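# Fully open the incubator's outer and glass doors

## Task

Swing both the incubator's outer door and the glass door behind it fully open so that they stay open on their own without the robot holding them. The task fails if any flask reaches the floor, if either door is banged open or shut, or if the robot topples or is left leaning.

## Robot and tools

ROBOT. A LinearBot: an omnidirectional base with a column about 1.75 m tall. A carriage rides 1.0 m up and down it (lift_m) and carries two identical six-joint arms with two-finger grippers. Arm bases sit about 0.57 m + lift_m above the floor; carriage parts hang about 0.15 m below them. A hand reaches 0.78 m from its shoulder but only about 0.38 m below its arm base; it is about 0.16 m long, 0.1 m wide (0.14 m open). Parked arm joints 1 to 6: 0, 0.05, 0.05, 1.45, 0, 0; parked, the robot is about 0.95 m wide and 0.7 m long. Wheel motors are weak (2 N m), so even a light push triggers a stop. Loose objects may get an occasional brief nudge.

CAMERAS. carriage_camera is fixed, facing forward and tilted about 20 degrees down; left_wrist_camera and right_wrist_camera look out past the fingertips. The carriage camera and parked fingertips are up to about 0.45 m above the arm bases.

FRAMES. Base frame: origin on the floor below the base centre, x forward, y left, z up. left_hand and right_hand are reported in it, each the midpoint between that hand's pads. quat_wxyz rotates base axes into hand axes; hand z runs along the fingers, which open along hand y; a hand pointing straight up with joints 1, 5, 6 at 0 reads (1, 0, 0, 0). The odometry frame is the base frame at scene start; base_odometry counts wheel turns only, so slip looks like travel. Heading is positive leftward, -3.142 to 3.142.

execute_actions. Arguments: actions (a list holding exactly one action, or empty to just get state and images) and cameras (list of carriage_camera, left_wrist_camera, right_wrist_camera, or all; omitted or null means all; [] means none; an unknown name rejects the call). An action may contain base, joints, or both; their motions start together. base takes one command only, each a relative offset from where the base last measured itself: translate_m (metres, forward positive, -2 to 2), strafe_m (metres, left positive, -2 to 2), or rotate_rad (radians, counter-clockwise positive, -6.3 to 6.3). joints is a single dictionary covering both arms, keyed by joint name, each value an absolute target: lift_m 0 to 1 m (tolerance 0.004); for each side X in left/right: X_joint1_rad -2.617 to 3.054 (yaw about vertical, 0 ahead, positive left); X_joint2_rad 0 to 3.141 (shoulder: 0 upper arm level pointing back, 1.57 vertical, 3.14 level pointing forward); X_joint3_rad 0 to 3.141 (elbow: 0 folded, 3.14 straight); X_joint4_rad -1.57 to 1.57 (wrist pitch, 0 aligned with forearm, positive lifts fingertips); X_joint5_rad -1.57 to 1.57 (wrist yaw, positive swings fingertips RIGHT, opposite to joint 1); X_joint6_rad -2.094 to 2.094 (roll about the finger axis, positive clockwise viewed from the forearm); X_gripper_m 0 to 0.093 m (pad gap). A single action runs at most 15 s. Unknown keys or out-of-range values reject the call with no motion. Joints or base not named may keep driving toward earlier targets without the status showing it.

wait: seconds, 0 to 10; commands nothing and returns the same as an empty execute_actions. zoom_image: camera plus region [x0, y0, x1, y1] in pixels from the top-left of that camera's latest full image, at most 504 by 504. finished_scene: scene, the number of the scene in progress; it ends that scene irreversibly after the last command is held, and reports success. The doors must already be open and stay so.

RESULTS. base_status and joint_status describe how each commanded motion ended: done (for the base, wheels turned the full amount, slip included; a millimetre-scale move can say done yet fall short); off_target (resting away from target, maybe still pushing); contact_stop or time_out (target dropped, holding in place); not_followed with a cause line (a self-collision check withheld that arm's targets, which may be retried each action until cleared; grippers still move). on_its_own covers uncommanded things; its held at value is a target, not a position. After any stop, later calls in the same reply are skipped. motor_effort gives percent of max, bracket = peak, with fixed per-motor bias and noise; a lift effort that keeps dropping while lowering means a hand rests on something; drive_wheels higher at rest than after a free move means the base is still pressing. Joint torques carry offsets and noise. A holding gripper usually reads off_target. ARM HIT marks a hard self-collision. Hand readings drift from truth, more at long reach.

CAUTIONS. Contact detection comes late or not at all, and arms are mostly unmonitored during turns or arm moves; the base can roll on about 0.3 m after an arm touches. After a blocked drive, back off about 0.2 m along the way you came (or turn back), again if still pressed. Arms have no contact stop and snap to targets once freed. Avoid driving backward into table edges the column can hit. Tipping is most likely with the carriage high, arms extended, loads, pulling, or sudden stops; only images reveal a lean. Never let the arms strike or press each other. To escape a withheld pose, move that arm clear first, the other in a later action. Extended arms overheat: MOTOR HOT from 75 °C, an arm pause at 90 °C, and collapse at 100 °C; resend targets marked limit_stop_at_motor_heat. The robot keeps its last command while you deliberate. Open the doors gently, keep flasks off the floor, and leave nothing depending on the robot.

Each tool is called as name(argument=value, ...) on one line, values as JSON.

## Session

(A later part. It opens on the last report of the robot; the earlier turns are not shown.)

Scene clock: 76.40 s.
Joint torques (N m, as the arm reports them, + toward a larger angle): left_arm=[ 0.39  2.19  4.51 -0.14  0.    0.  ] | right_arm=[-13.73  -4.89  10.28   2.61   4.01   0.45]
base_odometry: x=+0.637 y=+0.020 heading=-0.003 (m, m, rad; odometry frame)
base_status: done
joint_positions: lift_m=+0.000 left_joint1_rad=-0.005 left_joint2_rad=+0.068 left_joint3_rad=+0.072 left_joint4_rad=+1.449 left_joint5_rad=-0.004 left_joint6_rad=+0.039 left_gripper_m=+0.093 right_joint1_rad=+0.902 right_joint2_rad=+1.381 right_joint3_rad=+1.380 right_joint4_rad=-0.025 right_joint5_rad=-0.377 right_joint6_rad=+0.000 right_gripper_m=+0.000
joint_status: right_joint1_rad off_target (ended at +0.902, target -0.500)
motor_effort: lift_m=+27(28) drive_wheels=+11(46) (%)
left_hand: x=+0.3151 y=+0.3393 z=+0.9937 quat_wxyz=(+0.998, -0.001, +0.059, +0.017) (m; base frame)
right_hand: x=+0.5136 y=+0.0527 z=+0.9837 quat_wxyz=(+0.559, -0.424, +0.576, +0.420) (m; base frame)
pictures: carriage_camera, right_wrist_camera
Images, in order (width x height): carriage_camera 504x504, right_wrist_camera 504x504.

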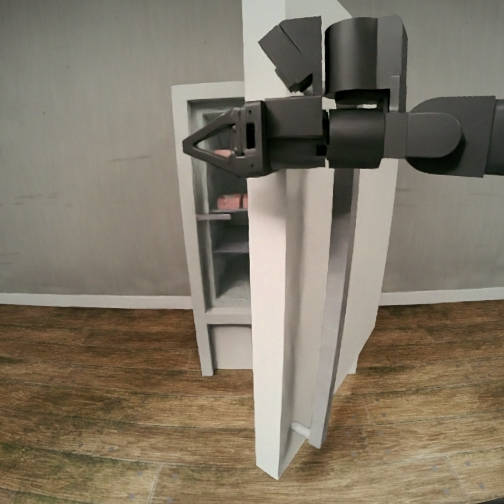

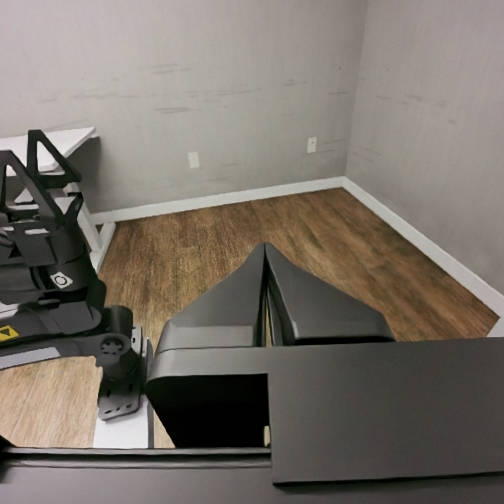

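execute_actions(actions=[{"base":{"translate_m":-0.12},"joints":{"right_joint1_rad":0.95}}], cameras=[])

execute_actions(actions=[{"base":{"strafe_m":0.85},"joints":{"right_joint2_rad":0.05,"right_joint3_rad":0.05,"right_joint4_rad":1.45,"left_gripper_m":0}}], cameras=[])

execute_actions(actions=[{"base":{"rotate_rad":-1.57},"joints":{"right_joint1_rad":0}}], cameras=[])

execute_actions(actions=[{"base":{"strafe_m":0.5}}], cameras=[])

execute_actions(actions=[{"joints":{"left_joint2_rad":1.4,"left_joint3_rad":1.4,"left_joint4_rad":0}}], cameras=["carriage_camera","left_wrist_camera"])

Scene clock: 83.77 s.
Joint torques (N m, as the arm reports them, + toward a larger angle): left_arm=[ 0.4   2.3   4.4  -0.15  0.    0.  ] | right_arm=[-0.2  -5.43 10.37  2.44  0.06  0.15]
base_odometry: x=+0.516 y=+0.020 heading=-0.003 (m, m, rad; odometry frame)
base_status: done
joint_positions: lift_m=+0.000 left_joint1_rad=-0.005 left_joint2_rad=+0.068 left_joint3_rad=+0.072 left_joint4_rad=+1.449 left_joint5_rad=-0.004 left_joint6_rad=+0.039 left_gripper_m=+0.093 right_joint1_rad=+0.953 right_joint2_rad=+1.386 right_joint3_rad=+1.380 right_joint4_rad=-0.003 right_joint5_rad=-0.009 right_joint6_rad=+0.027 right_gripper_m=+0.000
joint_status: all done
motor_effort: lift_m=+28(28) drive_wheels=-3(30) (%)
left_hand: x=+0.3150 y=+0.3393 z=+0.9937 quat_wxyz=(+0.998, -0.001, +0.059, +0.017) (m; base frame)
right_hand: x=+0.5517 y=+0.0395 z=+0.9862 quat_wxyz=(+0.619, -0.320, +0.634, +0.334) (m; base frame)
pictures: none
No camera images: the call's "cameras" was empty. Leave "cameras" out to get every camera's image.

Scene clock: 87.83 s.
Joint torques (N m, as the arm reports them, + toward a larger angle): left_arm=[ 0.42  2.33  4.42 -0.19  0.    0.  ] | right_arm=[-0.19  3.54  4.53 -0.25  0.02  0.18]
base_odometry: x=+0.519 y=+0.870 heading=-0.003 (m, m, rad; odometry frame)
base_status: done
joint_positions: lift_m=+0.000 left_joint1_rad=-0.005 left_joint2_rad=+0.068 left_joint3_rad=+0.072 left_joint4_rad=+1.449 left_joint5_rad=-0.004 left_joint6_rad=+0.039 left_gripper_m=+0.001 right_joint1_rad=+0.953 right_joint2_rad=+0.063 right_joint3_rad=+0.071 right_joint4_rad=+1.452 right_joint5_rad=-0.006 right_joint6_rad=+0.027 right_gripper_m=+0.000
joint_status: all done
motor_effort: lift_m=+28(28) drive_wheels=-4(20) (%)
left_hand: x=+0.3150 y=+0.3391 z=+0.9937 quat_wxyz=(+0.998, +0.000, +0.059, +0.017) (m; base frame)
right_hand: x=+0.3003 y=-0.3151 z=+0.9934 quat_wxyz=(+0.881, -0.027, +0.048, +0.470) (m; base frame)
pictures: none
No camera images: the call's "cameras" was empty. Leave "cameras" out to get every camera's image.

Scene clock: 90.93 s.
Joint torques (N m, as the arm reports them, + toward a larger angle): left_arm=[ 0.41  2.11  4.31 -0.16  0.    0.  ] | right_arm=[-0.35  3.55  4.58 -0.21  0.01  0.17]
base_odometry: x=+0.519 y=+0.870 heading=-1.572 (m, m, rad; odometry frame)
base_status: done
joint_positions: lift_m=+0.000 left_joint1_rad=-0.005 left_joint2_rad=+0.068 left_joint3_rad=+0.072 left_joint4_rad=+1.448 left_joint5_rad=-0.004 left_joint6_rad=+0.039 left_gripper_m=+0.001 right_joint1_rad=+0.005 right_joint2_rad=+0.063 right_joint3_rad=+0.071 right_joint4_rad=+1.449 right_joint5_rad=-0.005 right_joint6_rad=+0.028 right_gripper_m=+0.000
joint_status: all done
motor_effort: lift_m=+28(27) drive_wheels=+10(28) (%)
left_hand: x=+0.3152 y=+0.3391 z=+0.9936 quat_wxyz=(+0.998, +0.000, +0.059, +0.017) (m; base frame)
right_hand: x=+0.3137 y=-0.3377 z=+0.9934 quat_wxyz=(+0.998, -0.002, +0.057, +0.017) (m; base frame)
pictures: none
No camera images: the call's "cameras" was empty. Leave "cameras" out to get every camera's image.

Scene clock: 94.17 s.
Joint torques (N m, as the arm reports them, + toward a larger angle): left_arm=[ 0.39  2.32  4.46 -0.14  0.01  0.  ] | right_arm=[-0.35  3.55  4.65 -0.23  0.    0.17]
base_odometry: x=+1.019 y=+0.869 heading=-1.573 (m, m, rad; odometry frame)
base_status: done
joint_positions: lift_m=+0.000 left_joint1_rad=-0.005 left_joint2_rad=+0.068 left_joint3_rad=+0.072 left_joint4_rad=+1.449 left_joint5_rad=-0.004 left_joint6_rad=+0.039 left_gripper_m=+0.001 right_joint1_rad=+0.005 right_joint2_rad=+0.063 right_joint3_rad=+0.071 right_joint4_rad=+1.449 right_joint5_rad=-0.005 right_joint6_rad=+0.028 right_gripper_m=+0.000
joint_status: not commanded
motor_effort: lift_m=+28(28) drive_wheels=-7(27) (%)
left_hand: x=+0.3151 y=+0.3391 z=+0.9937 quat_wxyz=(+0.998, +0.000, +0.059, +0.017) (m; base frame)
right_hand: x=+0.3137 y=-0.3377 z=+0.9934 quat_wxyz=(+0.998, -0.002, +0.057, +0.017) (m; base frame)
pictures: none
No camera images: the call's "cameras" was empty. Leave "cameras" out to get every camera's image.

Scene clock: 95.83 s.
Joint torques (N m, as the arm reports them, + toward a larger angle): left_arm=[ 0.42 -4.9  10.95  2.03  0.01 -0.01] | right_arm=[-0.37  3.56  4.59 -0.24  0.    0.17]
base_odometry: x=+1.019 y=+0.869 heading=-1.573 (m, m, rad; odometry frame)
base_status: not commanded
joint_positions: lift_m=+0.000 left_joint1_rad=-0.005 left_joint2_rad=+1.389 left_joint3_rad=+1.375 left_joint4_rad=+0.007 left_joint5_rad=-0.004 left_joint6_rad=+0.039 left_gripper_m=+0.001 right_joint1_rad=+0.005 right_joint2_rad=+0.063 right_joint3_rad=+0.071 right_joint4_rad=+1.449 right_joint5_rad=-0.005 right_joint6_rad=+0.028 right_gripper_m=+0.000
joint_status: all done
motor_effort: lift_m=+28(28) drive_wheels=-7(7) (%)
left_hand: x=+0.7489 y=+0.3368 z=+0.9852 quat_wxyz=(+0.705, +0.014, +0.709, +0.013) (m; base frame)
right_hand: x=+0.3137 y=-0.3377 z=+0.9934 quat_wxyz=(+0.998, -0.002, +0.057, +0.017) (m; base frame)
pictures: carriage_camera, left_wrist_camera
Images, in order (width x height): carriage_camera 504x504, left_wrist_camera 504x504.

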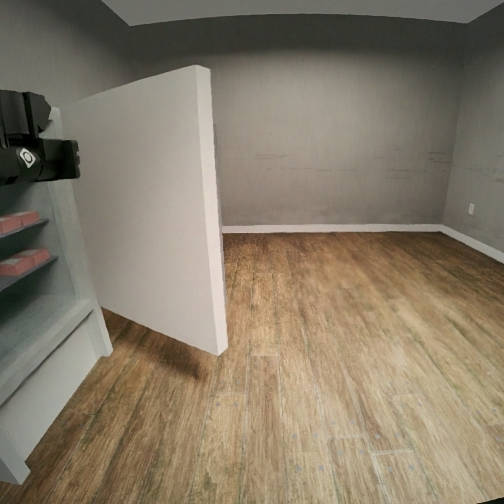

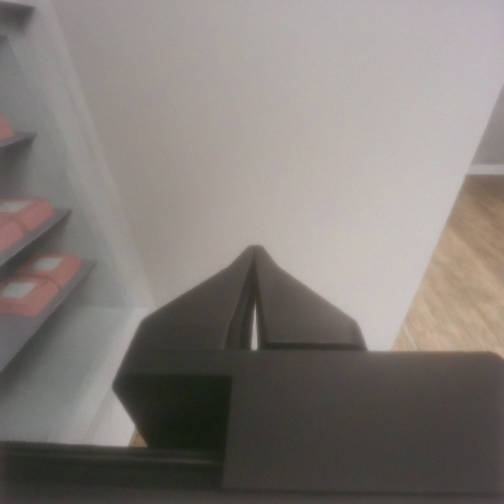

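Aim a bit nearer the free edge.

execute_actions(actions=[{"base":{"translate_m":0.15},"joints":{"left_joint1_rad":-0.2}}], cameras=[])

execute_actions(actions=[{"base":{"translate_m":0.2}}], cameras=["carriage_camera"])

execute_actions(actions=[{"base":{"translate_m":0.2}}], cameras=["carriage_camera"])

Scene clock: 99.80 s.
Joint torques (N m, as the arm reports them, + toward a larger angle): left_arm=[ 0.   -4.86 10.85  2.05 -0.03 -0.01] | right_arm=[-0.35  3.57  4.57 -0.24  0.    0.18]
base_odometry: x=+1.019 y=+0.719 heading=-1.572 (m, m, rad; odometry frame)
base_status: done
joint_positions: lift_m=+0.000 left_joint1_rad=-0.202 left_joint2_rad=+1.389 left_joint3_rad=+1.375 left_joint4_rad=+0.007 left_joint5_rad=+0.001 left_joint6_rad=+0.039 left_gripper_m=+0.001 right_joint1_rad=+0.005 right_joint2_rad=+0.063 right_joint3_rad=+0.071 right_joint4_rad=+1.451 right_joint5_rad=-0.005 right_joint6_rad=+0.028 right_gripper_m=+0.000
joint_status: all done
motor_effort: lift_m=+26(28) drive_wheels=-6(21) (%)
left_hand: x=+0.7395 y=+0.2457 z=+0.9851 quat_wxyz=(+0.702, +0.085, +0.704, -0.058) (m; base frame)
right_hand: x=+0.3132 y=-0.3377 z=+0.9934 quat_wxyz=(+0.998, -0.002, +0.056, +0.017) (m; base frame)
pictures: none
No camera images: the call's "cameras" was empty. Leave "cameras" out to get every camera's image.

Scene clock: 101.97 s.
Joint torques (N m, as the arm reports them, + toward a larger angle): left_arm=[-0.12 -4.4   9.99  2.09 -0.03 -0.01] | right_arm=[-0.35  3.54  4.61 -0.22  0.    0.17]
base_odometry: x=+1.019 y=+0.518 heading=-1.571 (m, m, rad; odometry frame)
base_status: done
joint_positions: lift_m=+0.000 left_joint1_rad=-0.200 left_joint2_rad=+1.383 left_joint3_rad=+1.384 left_joint4_rad=+0.001 left_joint5_rad=+0.000 left_joint6_rad=+0.039 left_gripper_m=+0.001 right_joint1_rad=+0.005 right_joint2_rad=+0.063 right_joint3_rad=+0.071 right_joint4_rad=+1.449 right_joint5_rad=-0.004 right_joint6_rad=+0.028 right_gripper_m=+0.000
joint_status: not commanded
motor_effort: lift_m=+27(28) drive_wheels=-7(23) (%)
left_hand: x=+0.7372 y=+0.2469 z=+0.9907 quat_wxyz=(+0.706, +0.084, +0.701, -0.057) (m; base frame)
right_hand: x=+0.3139 y=-0.3379 z=+0.9933 quat_wxyz=(+0.998, -0.001, +0.057, +0.017) (m; base frame)
pictures: carriage_camera
Images, in order (width x height): carriage_camera 504x504.

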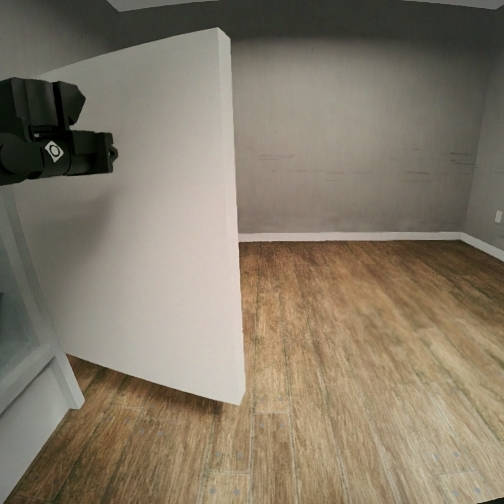

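Scene clock: 104.13 s.
Joint torques (N m, as the arm reports them, + toward a larger angle): left_arm=[ 0.45 -4.71  9.79  2.15 -0.09 -0.01] | right_arm=[-0.35  3.57  4.56 -0.19 -0.02  0.17]
base_odometry: x=+1.019 y=+0.318 heading=-1.570 (m, m, rad; odometry frame)
base_status: done
joint_positions: lift_m=+0.000 left_joint1_rad=-0.205 left_joint2_rad=+1.386 left_joint3_rad=+1.387 left_joint4_rad=-0.004 left_joint5_rad=+0.008 left_joint6_rad=+0.039 left_gripper_m=+0.001 right_joint1_rad=+0.005 right_joint2_rad=+0.063 right_joint3_rad=+0.071 right_joint4_rad=+1.448 right_joint5_rad=-0.003 right_joint6_rad=+0.028 right_gripper_m=+0.000
joint_status: not commanded
motor_effort: lift_m=+28(27) drive_wheels=-7(25) (%)
left_hand: x=+0.7374 y=+0.2433 z=+0.9895 quat_wxyz=(+0.703, +0.089, +0.703, -0.061) (m; base frame)
right_hand: x=+0.3140 y=-0.3380 z=+0.9933 quat_wxyz=(+0.998, -0.001, +0.057, +0.017) (m; base frame)
pictures: carriage_camera
Images, in order (width x height): carriage_camera 504x504.

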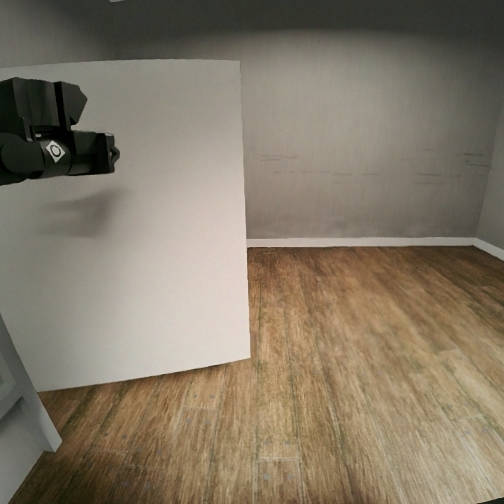

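execute_actions(actions=[{"base":{"translate_m":0.1}}], cameras=["carriage_camera"])

execute_actions(actions=[{"base":{"translate_m":0.08}}], cameras=["carriage_camera"])

Scene clock: 107.37 s.
Joint torques (N m, as the arm reports them, + toward a larger angle): left_arm=[ 0.27 -4.8   9.71  2.1  -0.08 -0.02] | right_arm=[-0.33  3.58  4.55 -0.22 -0.01  0.17]
base_odometry: x=+1.020 y=+0.218 heading=-1.569 (m, m, rad; odometry frame)
base_status: done
joint_positions: lift_m=+0.000 left_joint1_rad=-0.205 left_joint2_rad=+1.386 left_joint3_rad=+1.387 left_joint4_rad=-0.001 left_joint5_rad=+0.006 left_joint6_rad=+0.039 left_gripper_m=+0.001 right_joint1_rad=+0.005 right_joint2_rad=+0.063 right_joint3_rad=+0.071 right_joint4_rad=+1.449 right_joint5_rad=-0.003 right_joint6_rad=+0.028 right_gripper_m=+0.000
joint_status: not commanded
motor_effort: lift_m=+29(28) drive_wheels=-6(23) (%)
left_hand: x=+0.7375 y=+0.2437 z=+0.9903 quat_wxyz=(+0.705, +0.088, +0.702, -0.061) (m; base frame)
right_hand: x=+0.3138 y=-0.3380 z=+0.9933 quat_wxyz=(+0.998, -0.001, +0.057, +0.017) (m; base frame)
pictures: carriage_camera
Images, in order (width x height): carriage_camera 504x504.

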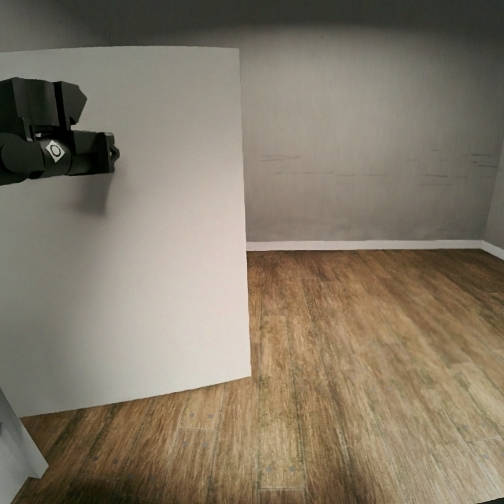

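Scene clock: 108.83 s.
Joint torques (N m, as the arm reports them, + toward a larger angle): left_arm=[ 1.24 -0.77  9.6   2.63 -0.78 -0.01] | right_arm=[-0.36  3.56  4.54 -0.17 -0.02  0.17]
base_odometry: x=+1.021 y=+0.140 heading=-1.567 (m, m, rad; odometry frame)
base_status: translate_m contact_stop (by the wheels' count: +0.079 of +0.080)
joint_positions: lift_m=+0.000 left_joint1_rad=-0.216 left_joint2_rad=+1.338 left_joint3_rad=+1.387 left_joint4_rad=-0.058 left_joint5_rad=+0.090 left_joint6_rad=+0.039 left_gripper_m=+0.000 right_joint1_rad=+0.005 right_joint2_rad=+0.063 right_joint3_rad=+0.071 right_joint4_rad=+1.447 right_joint5_rad=-0.003 right_joint6_rad=+0.028 right_gripper_m=+0.000
joint_status: not commanded
motor_effort: lift_m=+28(28) drive_wheels=+8(23) (%)
left_hand: x=+0.7174 y=+0.2280 z=+0.9971 quat_wxyz=(+0.698, +0.122, +0.700, -0.094) (m; base frame)
right_hand: x=+0.3142 y=-0.3381 z=+0.9933 quat_wxyz=(+0.998, -0.001, +0.058, +0.017) (m; base frame)
pictures: carriage_camera
Images, in order (width x height): carriage_camera 504x504.

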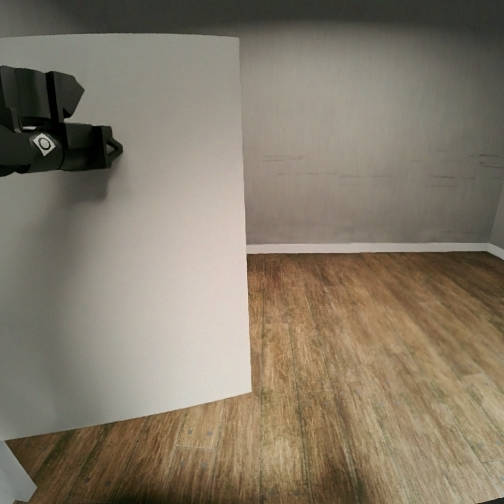

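execute_actions(actions=[{"base":{"translate_m":-0.27},"joints":{"left_joint1_rad":0,"left_joint2_rad":0.05,"left_joint3_rad":0.05,"left_joint4_rad":1.45}}], cameras=[])

execute_actions(actions=[{"base":{"strafe_m":-0.2}}], cameras=[])

execute_actions(actions=[{"base":{"rotate_rad":1.57},"joints":{"right_gripper_m":0.093,"right_joint6_rad":1.57}}], cameras=[])

execute_actions(actions=[{"joints":{"right_joint2_rad":1.7,"right_joint3_rad":0.9,"right_joint4_rad":0.8}}], cameras=["carriage_camera","right_wrist_camera"])

Scene clock: 115.40 s.
Joint torques (N m, as the arm reports them, + toward a larger angle): left_arm=[-0.19  2.37  4.27 -0.2  -0.09 -0.01] | right_arm=[-0.34  3.55  4.6  -0.2  -0.03  0.18]
base_odometry: x=+1.020 y=+0.410 heading=-1.567 (m, m, rad; odometry frame)
base_status: done
joint_positions: lift_m=+0.000 left_joint1_rad=+0.002 left_joint2_rad=+0.066 left_joint3_rad=+0.074 left_joint4_rad=+1.453 left_joint5_rad=+0.006 left_joint6_rad=+0.039 left_gripper_m=+0.000 right_joint1_rad=+0.005 right_joint2_rad=+0.063 right_joint3_rad=+0.071 right_joint4_rad=+1.447 right_joint5_rad=-0.003 right_joint6_rad=+0.028 right_gripper_m=+0.000
joint_status: all done
motor_effort: lift_m=+28(29) drive_wheels=-3(25) (%)
left_hand: x=+0.3130 y=+0.3376 z=+0.9942 quat_wxyz=(+0.998, +0.004, +0.055, +0.020) (m; base frame)
right_hand: x=+0.3143 y=-0.3381 z=+0.9933 quat_wxyz=(+0.998, -0.001, +0.058, +0.017) (m; base frame)
pictures: none
No camera images: the call's "cameras" was empty. Leave "cameras" out to get every camera's image.

Scene clock: 117.57 s.
Joint torques (N m, as the arm reports them, + toward a larger angle): left_arm=[-0.22  2.63  4.16 -0.21 -0.09 -0.01] | right_arm=[-0.35  3.51  4.55 -0.2  -0.02  0.17]
base_odometry: x=+0.820 y=+0.409 heading=-1.568 (m, m, rad; odometry frame)
base_status: done
joint_positions: lift_m=+0.000 left_joint1_rad=+0.002 left_joint2_rad=+0.066 left_joint3_rad=+0.074 left_joint4_rad=+1.453 left_joint5_rad=+0.005 left_joint6_rad=+0.039 left_gripper_m=+0.000 right_joint1_rad=+0.005 right_joint2_rad=+0.063 right_joint3_rad=+0.071 right_joint4_rad=+1.447 right_joint5_rad=-0.003 right_joint6_rad=+0.028 right_gripper_m=+0.000
joint_status: not commanded
motor_effort: lift_m=+28(28) drive_wheels=-4(18) (%)
left_hand: x=+0.3130 y=+0.3379 z=+0.9942 quat_wxyz=(+0.998, +0.003, +0.055, +0.020) (m; base frame)
right_hand: x=+0.3143 y=-0.3381 z=+0.9933 quat_wxyz=(+0.998, -0.001, +0.058, +0.017) (m; base frame)
pictures: none
No camera images: the call's "cameras" was empty. Leave "cameras" out to get every camera's image.

Scene clock: 120.67 s.
Joint torques (N m, as the arm reports them, + toward a larger angle): left_arm=[-0.24  2.35  4.26 -0.18 -0.07 -0.02] | right_arm=[-0.33  3.51  4.62 -0.05 -0.1   0.17]
base_odometry: x=+0.820 y=+0.409 heading=+0.001 (m, m, rad; odometry frame)
base_status: done
joint_positions: lift_m=+0.000 left_joint1_rad=+0.002 left_joint2_rad=+0.066 left_joint3_rad=+0.074 left_joint4_rad=+1.450 left_joint5_rad=+0.004 left_joint6_rad=+0.039 left_gripper_m=+0.000 right_joint1_rad=+0.005 right_joint2_rad=+0.063 right_joint3_rad=+0.071 right_joint4_rad=+1.447 right_joint5_rad=-0.003 right_joint6_rad=+1.562 right_gripper_m=+0.093
joint_status: all done
motor_effort: lift_m=+28(29) drive_wheels=+10(27) (%)
left_hand: x=+0.3138 y=+0.3380 z=+0.9941 quat_wxyz=(+0.998, +0.003, +0.056, +0.020) (m; base frame)
right_hand: x=+0.3142 y=-0.3381 z=+0.9933 quat_wxyz=(+0.707, +0.040, +0.042, +0.705) (m; base frame)
pictures: none
No camera images: the call's "cameras" was empty. Leave "cameras" out to get every camera's image.

Scene clock: 122.47 s.
Joint torques (N m, as the arm reports them, + toward a larger angle): left_arm=[-0.22  2.36  4.35 -0.13 -0.07  0.  ] | right_arm=[-0.32 -8.63  8.81  2.44 -0.01  0.11]
base_odometry: x=+0.820 y=+0.409 heading=+0.001 (m, m, rad; odometry frame)
base_status: not commanded
joint_positions: lift_m=+0.000 left_joint1_rad=+0.002 left_joint2_rad=+0.066 left_joint3_rad=+0.074 left_joint4_rad=+1.450 left_joint5_rad=+0.004 left_joint6_rad=+0.039 left_gripper_m=+0.000 right_joint1_rad=+0.005 right_joint2_rad=+1.693 right_joint3_rad=+0.891 right_joint4_rad=+0.797 right_joint5_rad=-0.003 right_joint6_rad=+1.562 right_gripper_m=+0.093
joint_status: all done
motor_effort: lift_m=+28(28) drive_wheels=+10(11) (%)
left_hand: x=+0.3138 y=+0.3380 z=+0.9941 quat_wxyz=(+0.998, +0.003, +0.056, +0.020) (m; base frame)
right_hand: x=+0.7965 y=-0.3356 z=+0.7966 quat_wxyz=(+0.499, +0.497, +0.505, +0.498) (m; base frame)
pictures: carriage_camera, right_wrist_camera
Images, in order (width x height): carriage_camera 504x504, right_wrist_camera 504x504.

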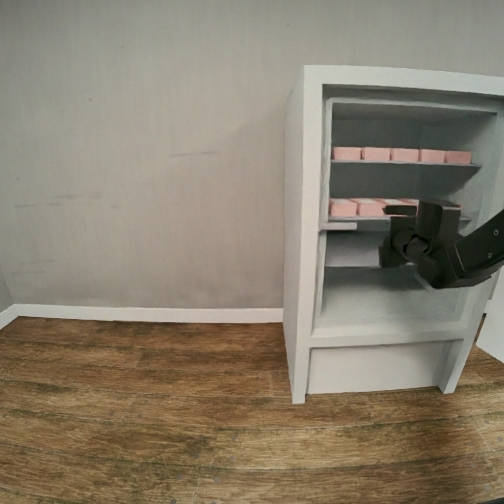

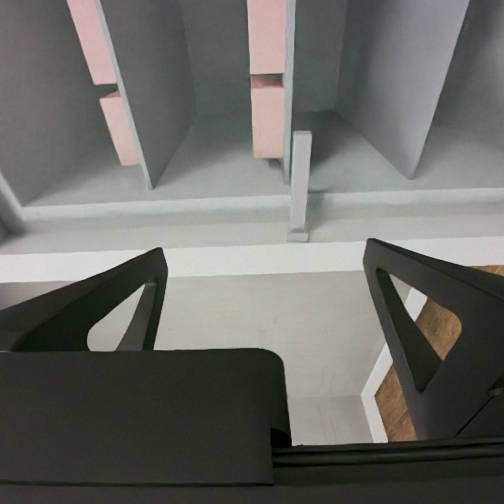

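execute_actions(actions=[{"base":{"strafe_m":0.07},"joints":{"right_joint3_rad":0.78,"right_joint4_rad":0.92}}], cameras=["carriage_camera","right_wrist_camera"])

execute_actions(actions=[{"base":{"translate_m":0.1}}], cameras=["carriage_camera","right_wrist_camera"])

Scene clock: 127.17 s.
Joint torques (N m, as the arm reports them, + toward a larger angle): left_arm=[-0.23  2.43  4.21 -0.18 -0.07 -0.02] | right_arm=[-0.08 -8.25  6.36  2.44 -0.04  0.1 ]
base_odometry: x=+0.820 y=+0.479 heading=+0.003 (m, m, rad; odometry frame)
base_status: done
joint_positions: lift_m=+0.000 left_joint1_rad=+0.002 left_joint2_rad=+0.066 left_joint3_rad=+0.074 left_joint4_rad=+1.450 left_joint5_rad=+0.004 left_joint6_rad=+0.039 left_gripper_m=+0.000 right_joint1_rad=+0.002 right_joint2_rad=+1.693 right_joint3_rad=+0.796 right_joint4_rad=+0.917 right_joint5_rad=-0.003 right_joint6_rad=+1.562 right_gripper_m=+0.093
joint_status: all done
motor_effort: lift_m=+28(29) drive_wheels=-10(25) (%)
left_hand: x=+0.3139 y=+0.3380 z=+0.9941 quat_wxyz=(+0.998, +0.003, +0.057, +0.020) (m; base frame)
right_hand: x=+0.7827 y=-0.3374 z=+0.7829 quat_wxyz=(+0.506, +0.492, +0.498, +0.504) (m; base frame)
pictures: carriage_camera, right_wrist_camera
Images, in order (width x height): carriage_camera 504x504, right_wrist_camera 504x504.

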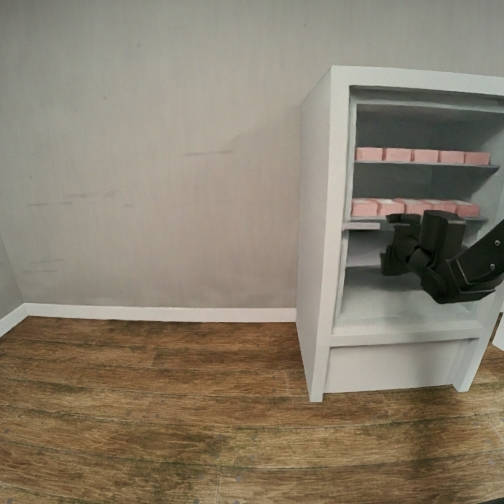

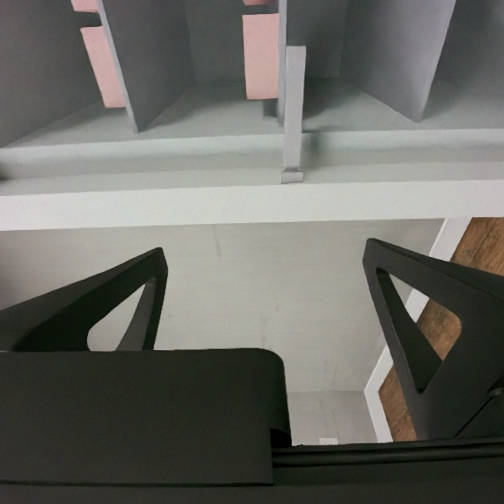

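Scene clock: 128.80 s.
Joint torques (N m, as the arm reports them, + toward a larger angle): left_arm=[-0.23  2.54  4.26 -0.2  -0.06 -0.01] | right_arm=[-0.12 -8.2   6.35  2.39 -0.01  0.11]
base_odometry: x=+0.920 y=+0.480 heading=+0.003 (m, m, rad; odometry frame)
base_status: done
joint_positions: lift_m=+0.000 left_joint1_rad=+0.002 left_joint2_rad=+0.066 left_joint3_rad=+0.074 left_joint4_rad=+1.452 left_joint5_rad=+0.004 left_joint6_rad=+0.039 left_gripper_m=+0.000 right_joint1_rad=+0.002 right_joint2_rad=+1.693 right_joint3_rad=+0.796 right_joint4_rad=+0.920 right_joint5_rad=-0.002 right_joint6_rad=+1.562 right_gripper_m=+0.093
joint_status: not commanded
motor_effort: lift_m=+28(29) drive_wheels=-6(20) (%)
left_hand: x=+0.3134 y=+0.3380 z=+0.9941 quat_wxyz=(+0.998, +0.003, +0.056, +0.020) (m; base frame)
right_hand: x=+0.7827 y=-0.3374 z=+0.7839 quat_wxyz=(+0.507, +0.491, +0.497, +0.505) (m; base frame)
pictures: carriage_camera, right_wrist_camera
Images, in order (width x height): carriage_camera 504x504, right_wrist_camera 504x504.

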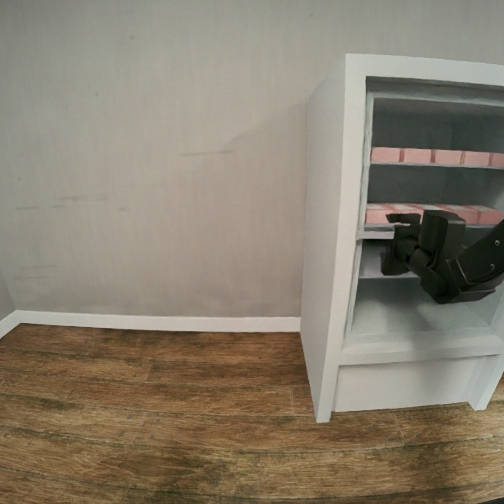

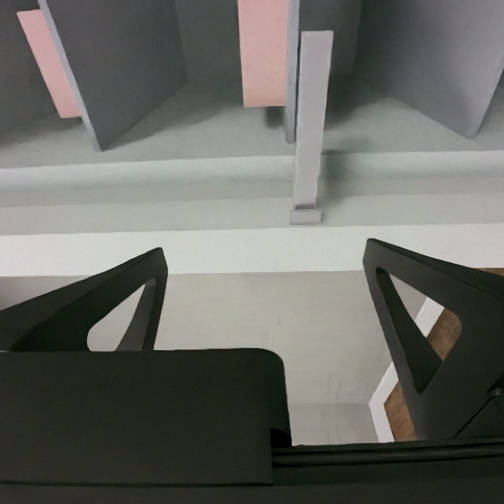

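execute_actions(actions=[{"base":{"strafe_m":-0.045},"joints":{"right_joint2_rad":1.8,"right_joint4_rad":1.01}}], cameras=[])

execute_actions(actions=[{"base":{"translate_m":0.07}}], cameras=["carriage_camera","right_wrist_camera"])

Scene clock: 135.03 s.
Joint torques (N m, as the arm reports them, + toward a larger angle): left_arm=[-0.2   2.39  4.31 -0.2  -0.07 -0.01] | right_arm=[-0.24 -8.85  5.81  2.4  -0.04  0.1 ]
base_odometry: x=+0.920 y=+0.435 heading=+0.004 (m, m, rad; odometry frame)
base_status: done
joint_positions: lift_m=+0.000 left_joint1_rad=+0.002 left_joint2_rad=+0.066 left_joint3_rad=+0.074 left_joint4_rad=+1.452 left_joint5_rad=+0.004 left_joint6_rad=+0.039 left_gripper_m=+0.000 right_joint1_rad=+0.002 right_joint2_rad=+1.793 right_joint3_rad=+0.796 right_joint4_rad=+1.009 right_joint5_rad=-0.002 right_joint6_rad=+1.562 right_gripper_m=+0.093
joint_status: all done
motor_effort: lift_m=+28(28) drive_wheels=-3(19) (%)
left_hand: x=+0.3134 y=+0.3381 z=+0.9941 quat_wxyz=(+0.998, +0.003, +0.056, +0.020) (m; base frame)
right_hand: x=+0.7923 y=-0.3370 z=+0.7577 quat_wxyz=(+0.504, +0.494, +0.500, +0.502) (m; base frame)
pictures: none
No camera images: the call's "cameras" was empty. Leave "cameras" out to get every camera's image.

Scene clock: 136.47 s.
Joint torques (N m, as the arm reports them, + toward a larger angle): left_arm=[-0.26  2.49  4.21 -0.17 -0.05 -0.01] | right_arm=[-0.15 -8.68  5.91  2.4  -0.02  0.1 ]
base_odometry: x=+0.990 y=+0.435 heading=+0.003 (m, m, rad; odometry frame)
base_status: done
joint_positions: lift_m=+0.000 left_joint1_rad=+0.002 left_joint2_rad=+0.066 left_joint3_rad=+0.074 left_joint4_rad=+1.451 left_joint5_rad=+0.004 left_joint6_rad=+0.039 left_gripper_m=+0.000 right_joint1_rad=+0.002 right_joint2_rad=+1.793 right_joint3_rad=+0.796 right_joint4_rad=+1.012 right_joint5_rad=-0.002 right_joint6_rad=+1.562 right_gripper_m=+0.093
joint_status: not commanded
motor_effort: lift_m=+29(26) drive_wheels=-6(19) (%)
left_hand: x=+0.3135 y=+0.3381 z=+0.9941 quat_wxyz=(+0.998, +0.003, +0.056, +0.020) (m; base frame)
right_hand: x=+0.7923 y=-0.3370 z=+0.7584 quat_wxyz=(+0.505, +0.493, +0.500, +0.503) (m; base frame)
pictures: carriage_camera, right_wrist_camera
Images, in order (width x height): carriage_camera 504x504, right_wrist_camera 504x504.

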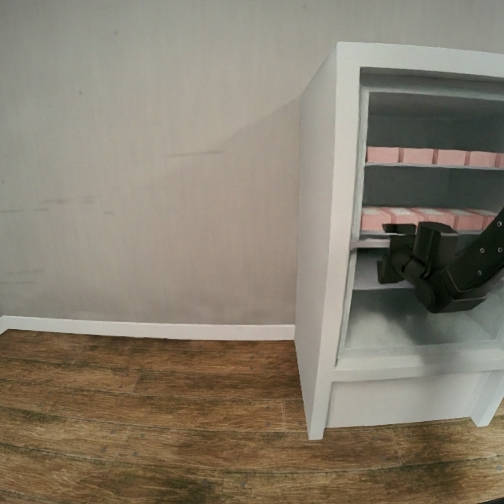

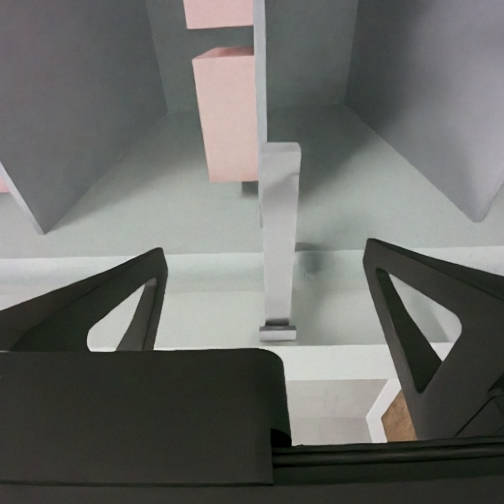

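execute_actions(actions=[{"base":{"strafe_m":0.025}}], cameras=[])

execute_actions(actions=[{"base":{"translate_m":0.05}}], cameras=["right_wrist_camera"])

execute_actions(actions=[{"joints":{"right_gripper_m":0}}], cameras=["carriage_camera","right_wrist_camera"])

Scene clock: 140.87 s.
Joint torques (N m, as the arm reports them, + toward a larger angle): left_arm=[-0.23  2.41  4.26 -0.18 -0.06 -0.01] | right_arm=[ 0.08 -8.81  5.9   2.36 -0.02  0.1 ]
base_odometry: x=+0.991 y=+0.460 heading=+0.002 (m, m, rad; odometry frame)
base_status: done
joint_positions: lift_m=+0.000 left_joint1_rad=+0.002 left_joint2_rad=+0.066 left_joint3_rad=+0.074 left_joint4_rad=+1.451 left_joint5_rad=+0.003 left_joint6_rad=+0.039 left_gripper_m=+0.000 right_joint1_rad=+0.000 right_joint2_rad=+1.793 right_joint3_rad=+0.796 right_joint4_rad=+1.013 right_joint5_rad=-0.002 right_joint6_rad=+1.562 right_gripper_m=+0.093
joint_status: not commanded
motor_effort: lift_m=+28(28) drive_wheels=-4(19) (%)
left_hand: x=+0.3136 y=+0.3382 z=+0.9941 quat_wxyz=(+0.998, +0.003, +0.056, +0.020) (m; base frame)
right_hand: x=+0.7923 y=-0.3384 z=+0.7585 quat_wxyz=(+0.505, +0.494, +0.499, +0.502) (m; base frame)
pictures: none
No camera images: the call's "cameras" was empty. Leave "cameras" out to get every camera's image.

Scene clock: 142.13 s.
Joint torques (N m, as the arm reports them, + toward a larger angle): left_arm=[-0.22  2.37  4.18 -0.21 -0.07 -0.01] | right_arm=[ 0.03 -7.52  7.67  2.29  0.    0.08]
base_odometry: x=+1.040 y=+0.460 heading=+0.003 (m, m, rad; odometry frame)
base_status: done
joint_positions: lift_m=+0.000 left_joint1_rad=+0.002 left_joint2_rad=+0.066 left_joint3_rad=+0.074 left_joint4_rad=+1.451 left_joint5_rad=+0.003 left_joint6_rad=+0.039 left_gripper_m=+0.000 right_joint1_rad=+0.000 right_joint2_rad=+1.778 right_joint3_rad=+0.774 right_joint4_rad=+1.020 right_joint5_rad=-0.003 right_joint6_rad=+1.564 right_gripper_m=+0.093
joint_status: not commanded
motor_effort: lift_m=+28(28) drive_wheels=+8(21) (%)
left_hand: x=+0.3136 y=+0.3382 z=+0.9941 quat_wxyz=(+0.998, +0.003, +0.056, +0.020) (m; base frame)
right_hand: x=+0.7872 y=-0.3382 z=+0.7583 quat_wxyz=(+0.505, +0.494, +0.498, +0.503) (m; base frame)
pictures: right_wrist_camera
Images, in order (width x height): right_wrist_camera 504x504.

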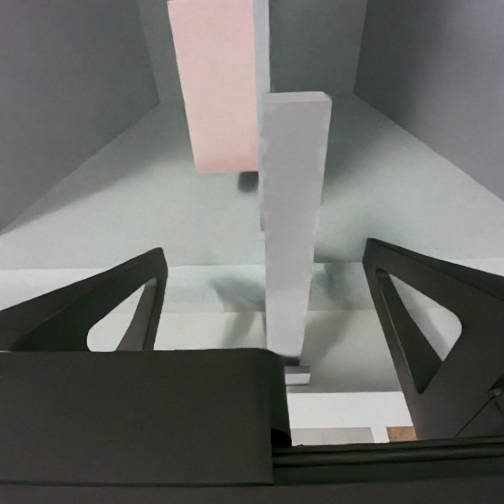

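Scene clock: 142.87 s.
Joint torques (N m, as the arm reports them, + toward a larger angle): left_arm=[-0.23  2.47  4.17 -0.19 -0.06 -0.01] | right_arm=[ 0.04 -7.86  7.66  2.51 -0.01  0.08]
base_odometry: x=+1.040 y=+0.460 heading=+0.003 (m, m, rad; odometry frame)
base_status: not commanded
joint_positions: lift_m=+0.000 left_joint1_rad=+0.002 left_joint2_rad=+0.066 left_joint3_rad=+0.074 left_joint4_rad=+1.451 left_joint5_rad=+0.003 left_joint6_rad=+0.039 left_gripper_m=+0.000 right_joint1_rad=+0.000 right_joint2_rad=+1.782 right_joint3_rad=+0.774 right_joint4_rad=+0.999 right_joint5_rad=-0.003 right_joint6_rad=+1.564 right_gripper_m=+0.015
joint_status: right_gripper_m off_target (ended at +0.015, target +0.000)
motor_effort: lift_m=+27(28) drive_wheels=+7(9) (%)
left_hand: x=+0.3136 y=+0.3382 z=+0.9941 quat_wxyz=(+0.998, +0.003, +0.056, +0.020) (m; base frame)
right_hand: x=+0.7876 y=-0.3383 z=+0.7511 quat_wxyz=(+0.499, +0.500, +0.505, +0.497) (m; base frame)
pictures: carriage_camera, right_wrist_camera
Images, in order (width x height): carriage_camera 504x504, right_wrist_camera 504x504.

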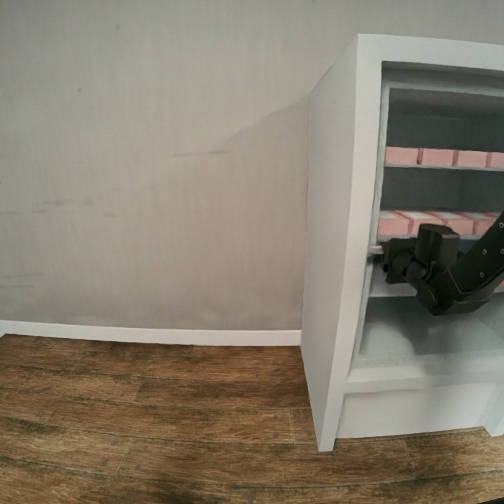

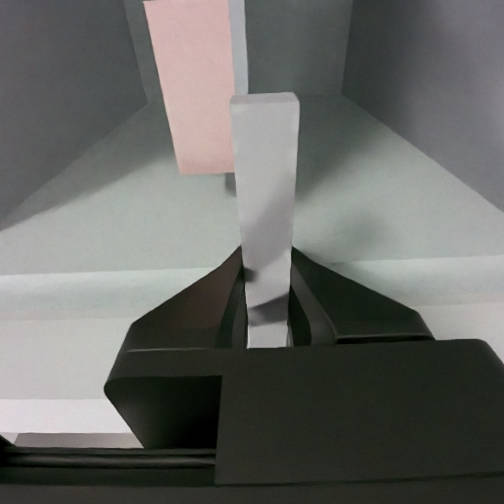

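Try a gentle pull first.

execute_actions(actions=[{"base":{"translate_m":-0.06}}], cameras=["carriage_camera","right_wrist_camera"])

Scene clock: 145.20 s.
Joint torques (N m, as the arm reports them, + toward a larger angle): left_arm=[-0.21  2.47  4.57 -0.2  -0.04 -0.01] | right_arm=[  0.9  -15.46  -1.64   2.74  -0.18   0.07]
base_odometry: x=+0.990 y=+0.460 heading=+0.004 (m, m, rad; odometry frame)
base_status: translate_m contact_stop (by the wheels' count: -0.050 of -0.060)
joint_positions: lift_m=+0.000 left_joint1_rad=+0.002 left_joint2_rad=+0.066 left_joint3_rad=+0.071 left_joint4_rad=+1.453 left_joint5_rad=+0.003 left_joint6_rad=+0.039 left_gripper_m=+0.000 right_joint1_rad=-0.011 right_joint2_rad=+1.868 right_joint3_rad=+0.889 right_joint4_rad=+0.975 right_joint5_rad=+0.014 right_joint6_rad=+1.565 right_gripper_m=+0.015
joint_status: not commanded
motor_effort: lift_m=+28(29) drive_wheels=-5(57) (%)
left_hand: x=+0.3139 y=+0.3382 z=+0.9934 quat_wxyz=(+0.998, +0.003, +0.056, +0.020) (m; base frame)
right_hand: x=+0.8145 y=-0.3468 z=+0.7518 quat_wxyz=(+0.506, +0.506, +0.496, +0.491) (m; base frame)
pictures: carriage_camera, right_wrist_camera
Images, in order (width x height): carriage_camera 504x504, right_wrist_camera 504x504.

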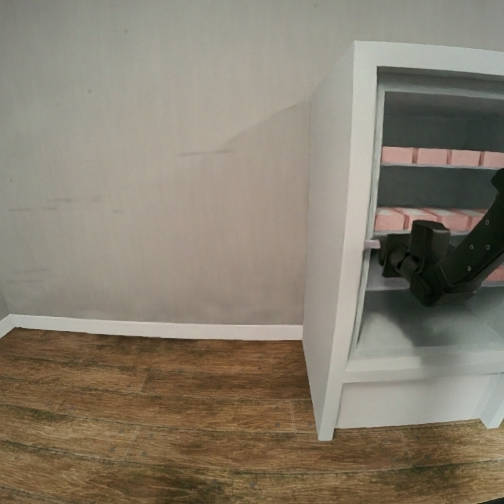

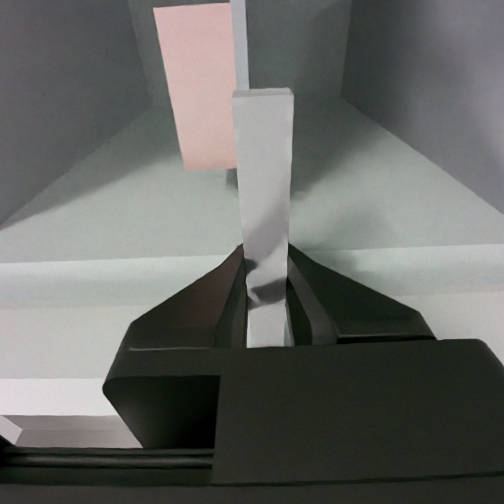

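Latched. Return and twist.

execute_actions(actions=[{"base":{"translate_m":0.03}}], cameras=[])

execute_actions(actions=[{"joints":{"right_joint6_rad":2.05}}], cameras=["carriage_camera","right_wrist_camera"])

Scene clock: 147.80 s.
Joint torques (N m, as the arm reports them, + toward a larger angle): left_arm=[-0.24  2.31  4.46 -0.16 -0.06 -0.01] | right_arm=[ 0.79 -9.2   7.24  2.37 -0.29  0.07]
base_odometry: x=+1.020 y=+0.461 heading=+0.005 (m, m, rad; odometry frame)
base_status: done
joint_positions: lift_m=+0.000 left_joint1_rad=+0.002 left_joint2_rad=+0.066 left_joint3_rad=+0.071 left_joint4_rad=+1.452 left_joint5_rad=+0.003 left_joint6_rad=+0.039 left_gripper_m=+0.000 right_joint1_rad=-0.011 right_joint2_rad=+1.796 right_joint3_rad=+0.780 right_joint4_rad=+1.016 right_joint5_rad=+0.023 right_joint6_rad=+1.566 right_gripper_m=+0.015
joint_status: not commanded
motor_effort: lift_m=+28(28) drive_wheels=+6(16) (%)
left_hand: x=+0.3140 y=+0.3382 z=+0.9935 quat_wxyz=(+0.998, +0.003, +0.057, +0.020) (m; base frame)
right_hand: x=+0.7897 y=-0.3481 z=+0.7509 quat_wxyz=(+0.509, +0.507, +0.493, +0.490) (m; base frame)
pictures: none
No camera images: the call's "cameras" was empty. Leave "cameras" out to get every camera's image.

Scene clock: 148.87 s.
Joint torques (N m, as the arm reports them, + toward a larger angle): left_arm=[-0.25  2.42  4.47 -0.18 -0.06  0.  ] | right_arm=[ 0.77 -9.04  7.15  2.34 -0.28  2.14]
base_odometry: x=+1.020 y=+0.461 heading=+0.005 (m, m, rad; odometry frame)
base_status: not commanded
joint_positions: lift_m=+0.000 left_joint1_rad=+0.002 left_joint2_rad=+0.066 left_joint3_rad=+0.071 left_joint4_rad=+1.452 left_joint5_rad=+0.003 left_joint6_rad=+0.039 left_gripper_m=+0.000 right_joint1_rad=-0.011 right_joint2_rad=+1.796 right_joint3_rad=+0.780 right_joint4_rad=+1.016 right_joint5_rad=+0.022 right_joint6_rad=+1.833 right_gripper_m=+0.020
joint_status: right_joint6_rad off_target (ended at +1.833, target +2.050)
motor_effort: lift_m=+28(29) drive_wheels=+6(6) (%)
left_hand: x=+0.3141 y=+0.3382 z=+0.9934 quat_wxyz=(+0.998, +0.003, +0.057, +0.020) (m; base frame)
right_hand: x=+0.7897 y=-0.3479 z=+0.7509 quat_wxyz=(+0.439, +0.568, +0.421, +0.554) (m; base frame)
pictures: carriage_camera, right_wrist_camera
Images, in order (width x height): carriage_camera 504x504, right_wrist_camera 504x504.

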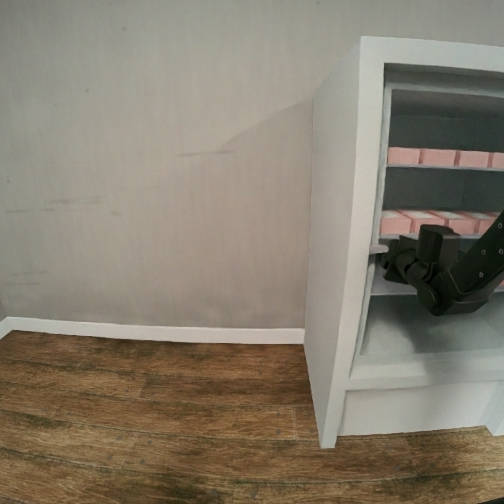

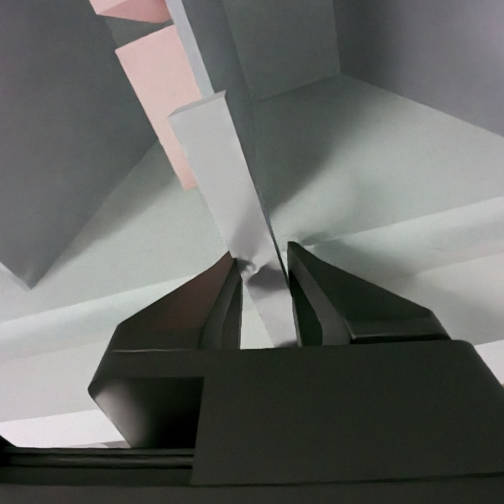

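execute_actions(actions=[{"joints":{"right_joint6_rad":0.9}}], cameras=["carriage_camera","right_wrist_camera"])

Scene clock: 151.37 s.
Joint torques (N m, as the arm reports them, + toward a larger angle): left_arm=[-0.24  2.43  4.5  -0.18 -0.07 -0.01] | right_arm=[ 0.74 -9.04  7.14  2.56 -0.32 -0.26]
base_odometry: x=+1.020 y=+0.461 heading=+0.005 (m, m, rad; odometry frame)
base_status: not commanded
joint_positions: lift_m=+0.000 left_joint1_rad=+0.002 left_joint2_rad=+0.066 left_joint3_rad=+0.071 left_joint4_rad=+1.452 left_joint5_rad=+0.003 left_joint6_rad=+0.039 left_gripper_m=+0.000 right_joint1_rad=-0.011 right_joint2_rad=+1.796 right_joint3_rad=+0.780 right_joint4_rad=+0.995 right_joint5_rad=+0.026 right_joint6_rad=+0.931 right_gripper_m=+0.015
joint_status: right_joint6_rad off_target (ended at +0.931, target +0.900)
on_its_own: right_gripper_m moved -0.005 toward your old target +0.000
motor_effort: lift_m=+28(29) drive_wheels=+6(6) (%)
left_hand: x=+0.3141 y=+0.3382 z=+0.9934 quat_wxyz=(+0.998, +0.003, +0.057, +0.020) (m; base frame)
right_hand: x=+0.7897 y=-0.3485 z=+0.7457 quat_wxyz=(+0.631, +0.332, +0.633, +0.302) (m; base frame)
pictures: carriage_camera, right_wrist_camera
Images, in order (width x height): carriage_camera 504x504, right_wrist_camera 504x504.

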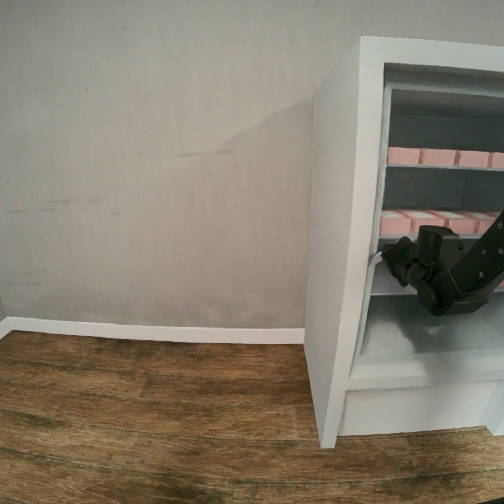

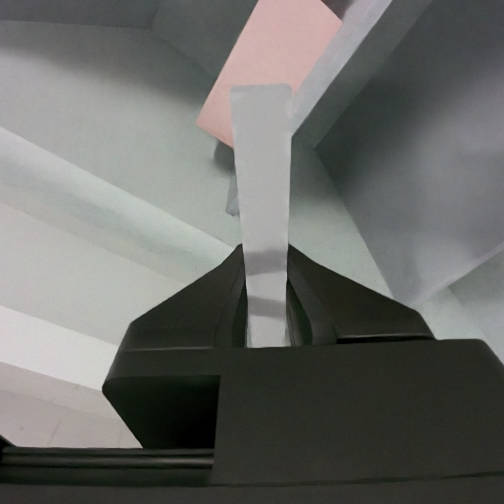

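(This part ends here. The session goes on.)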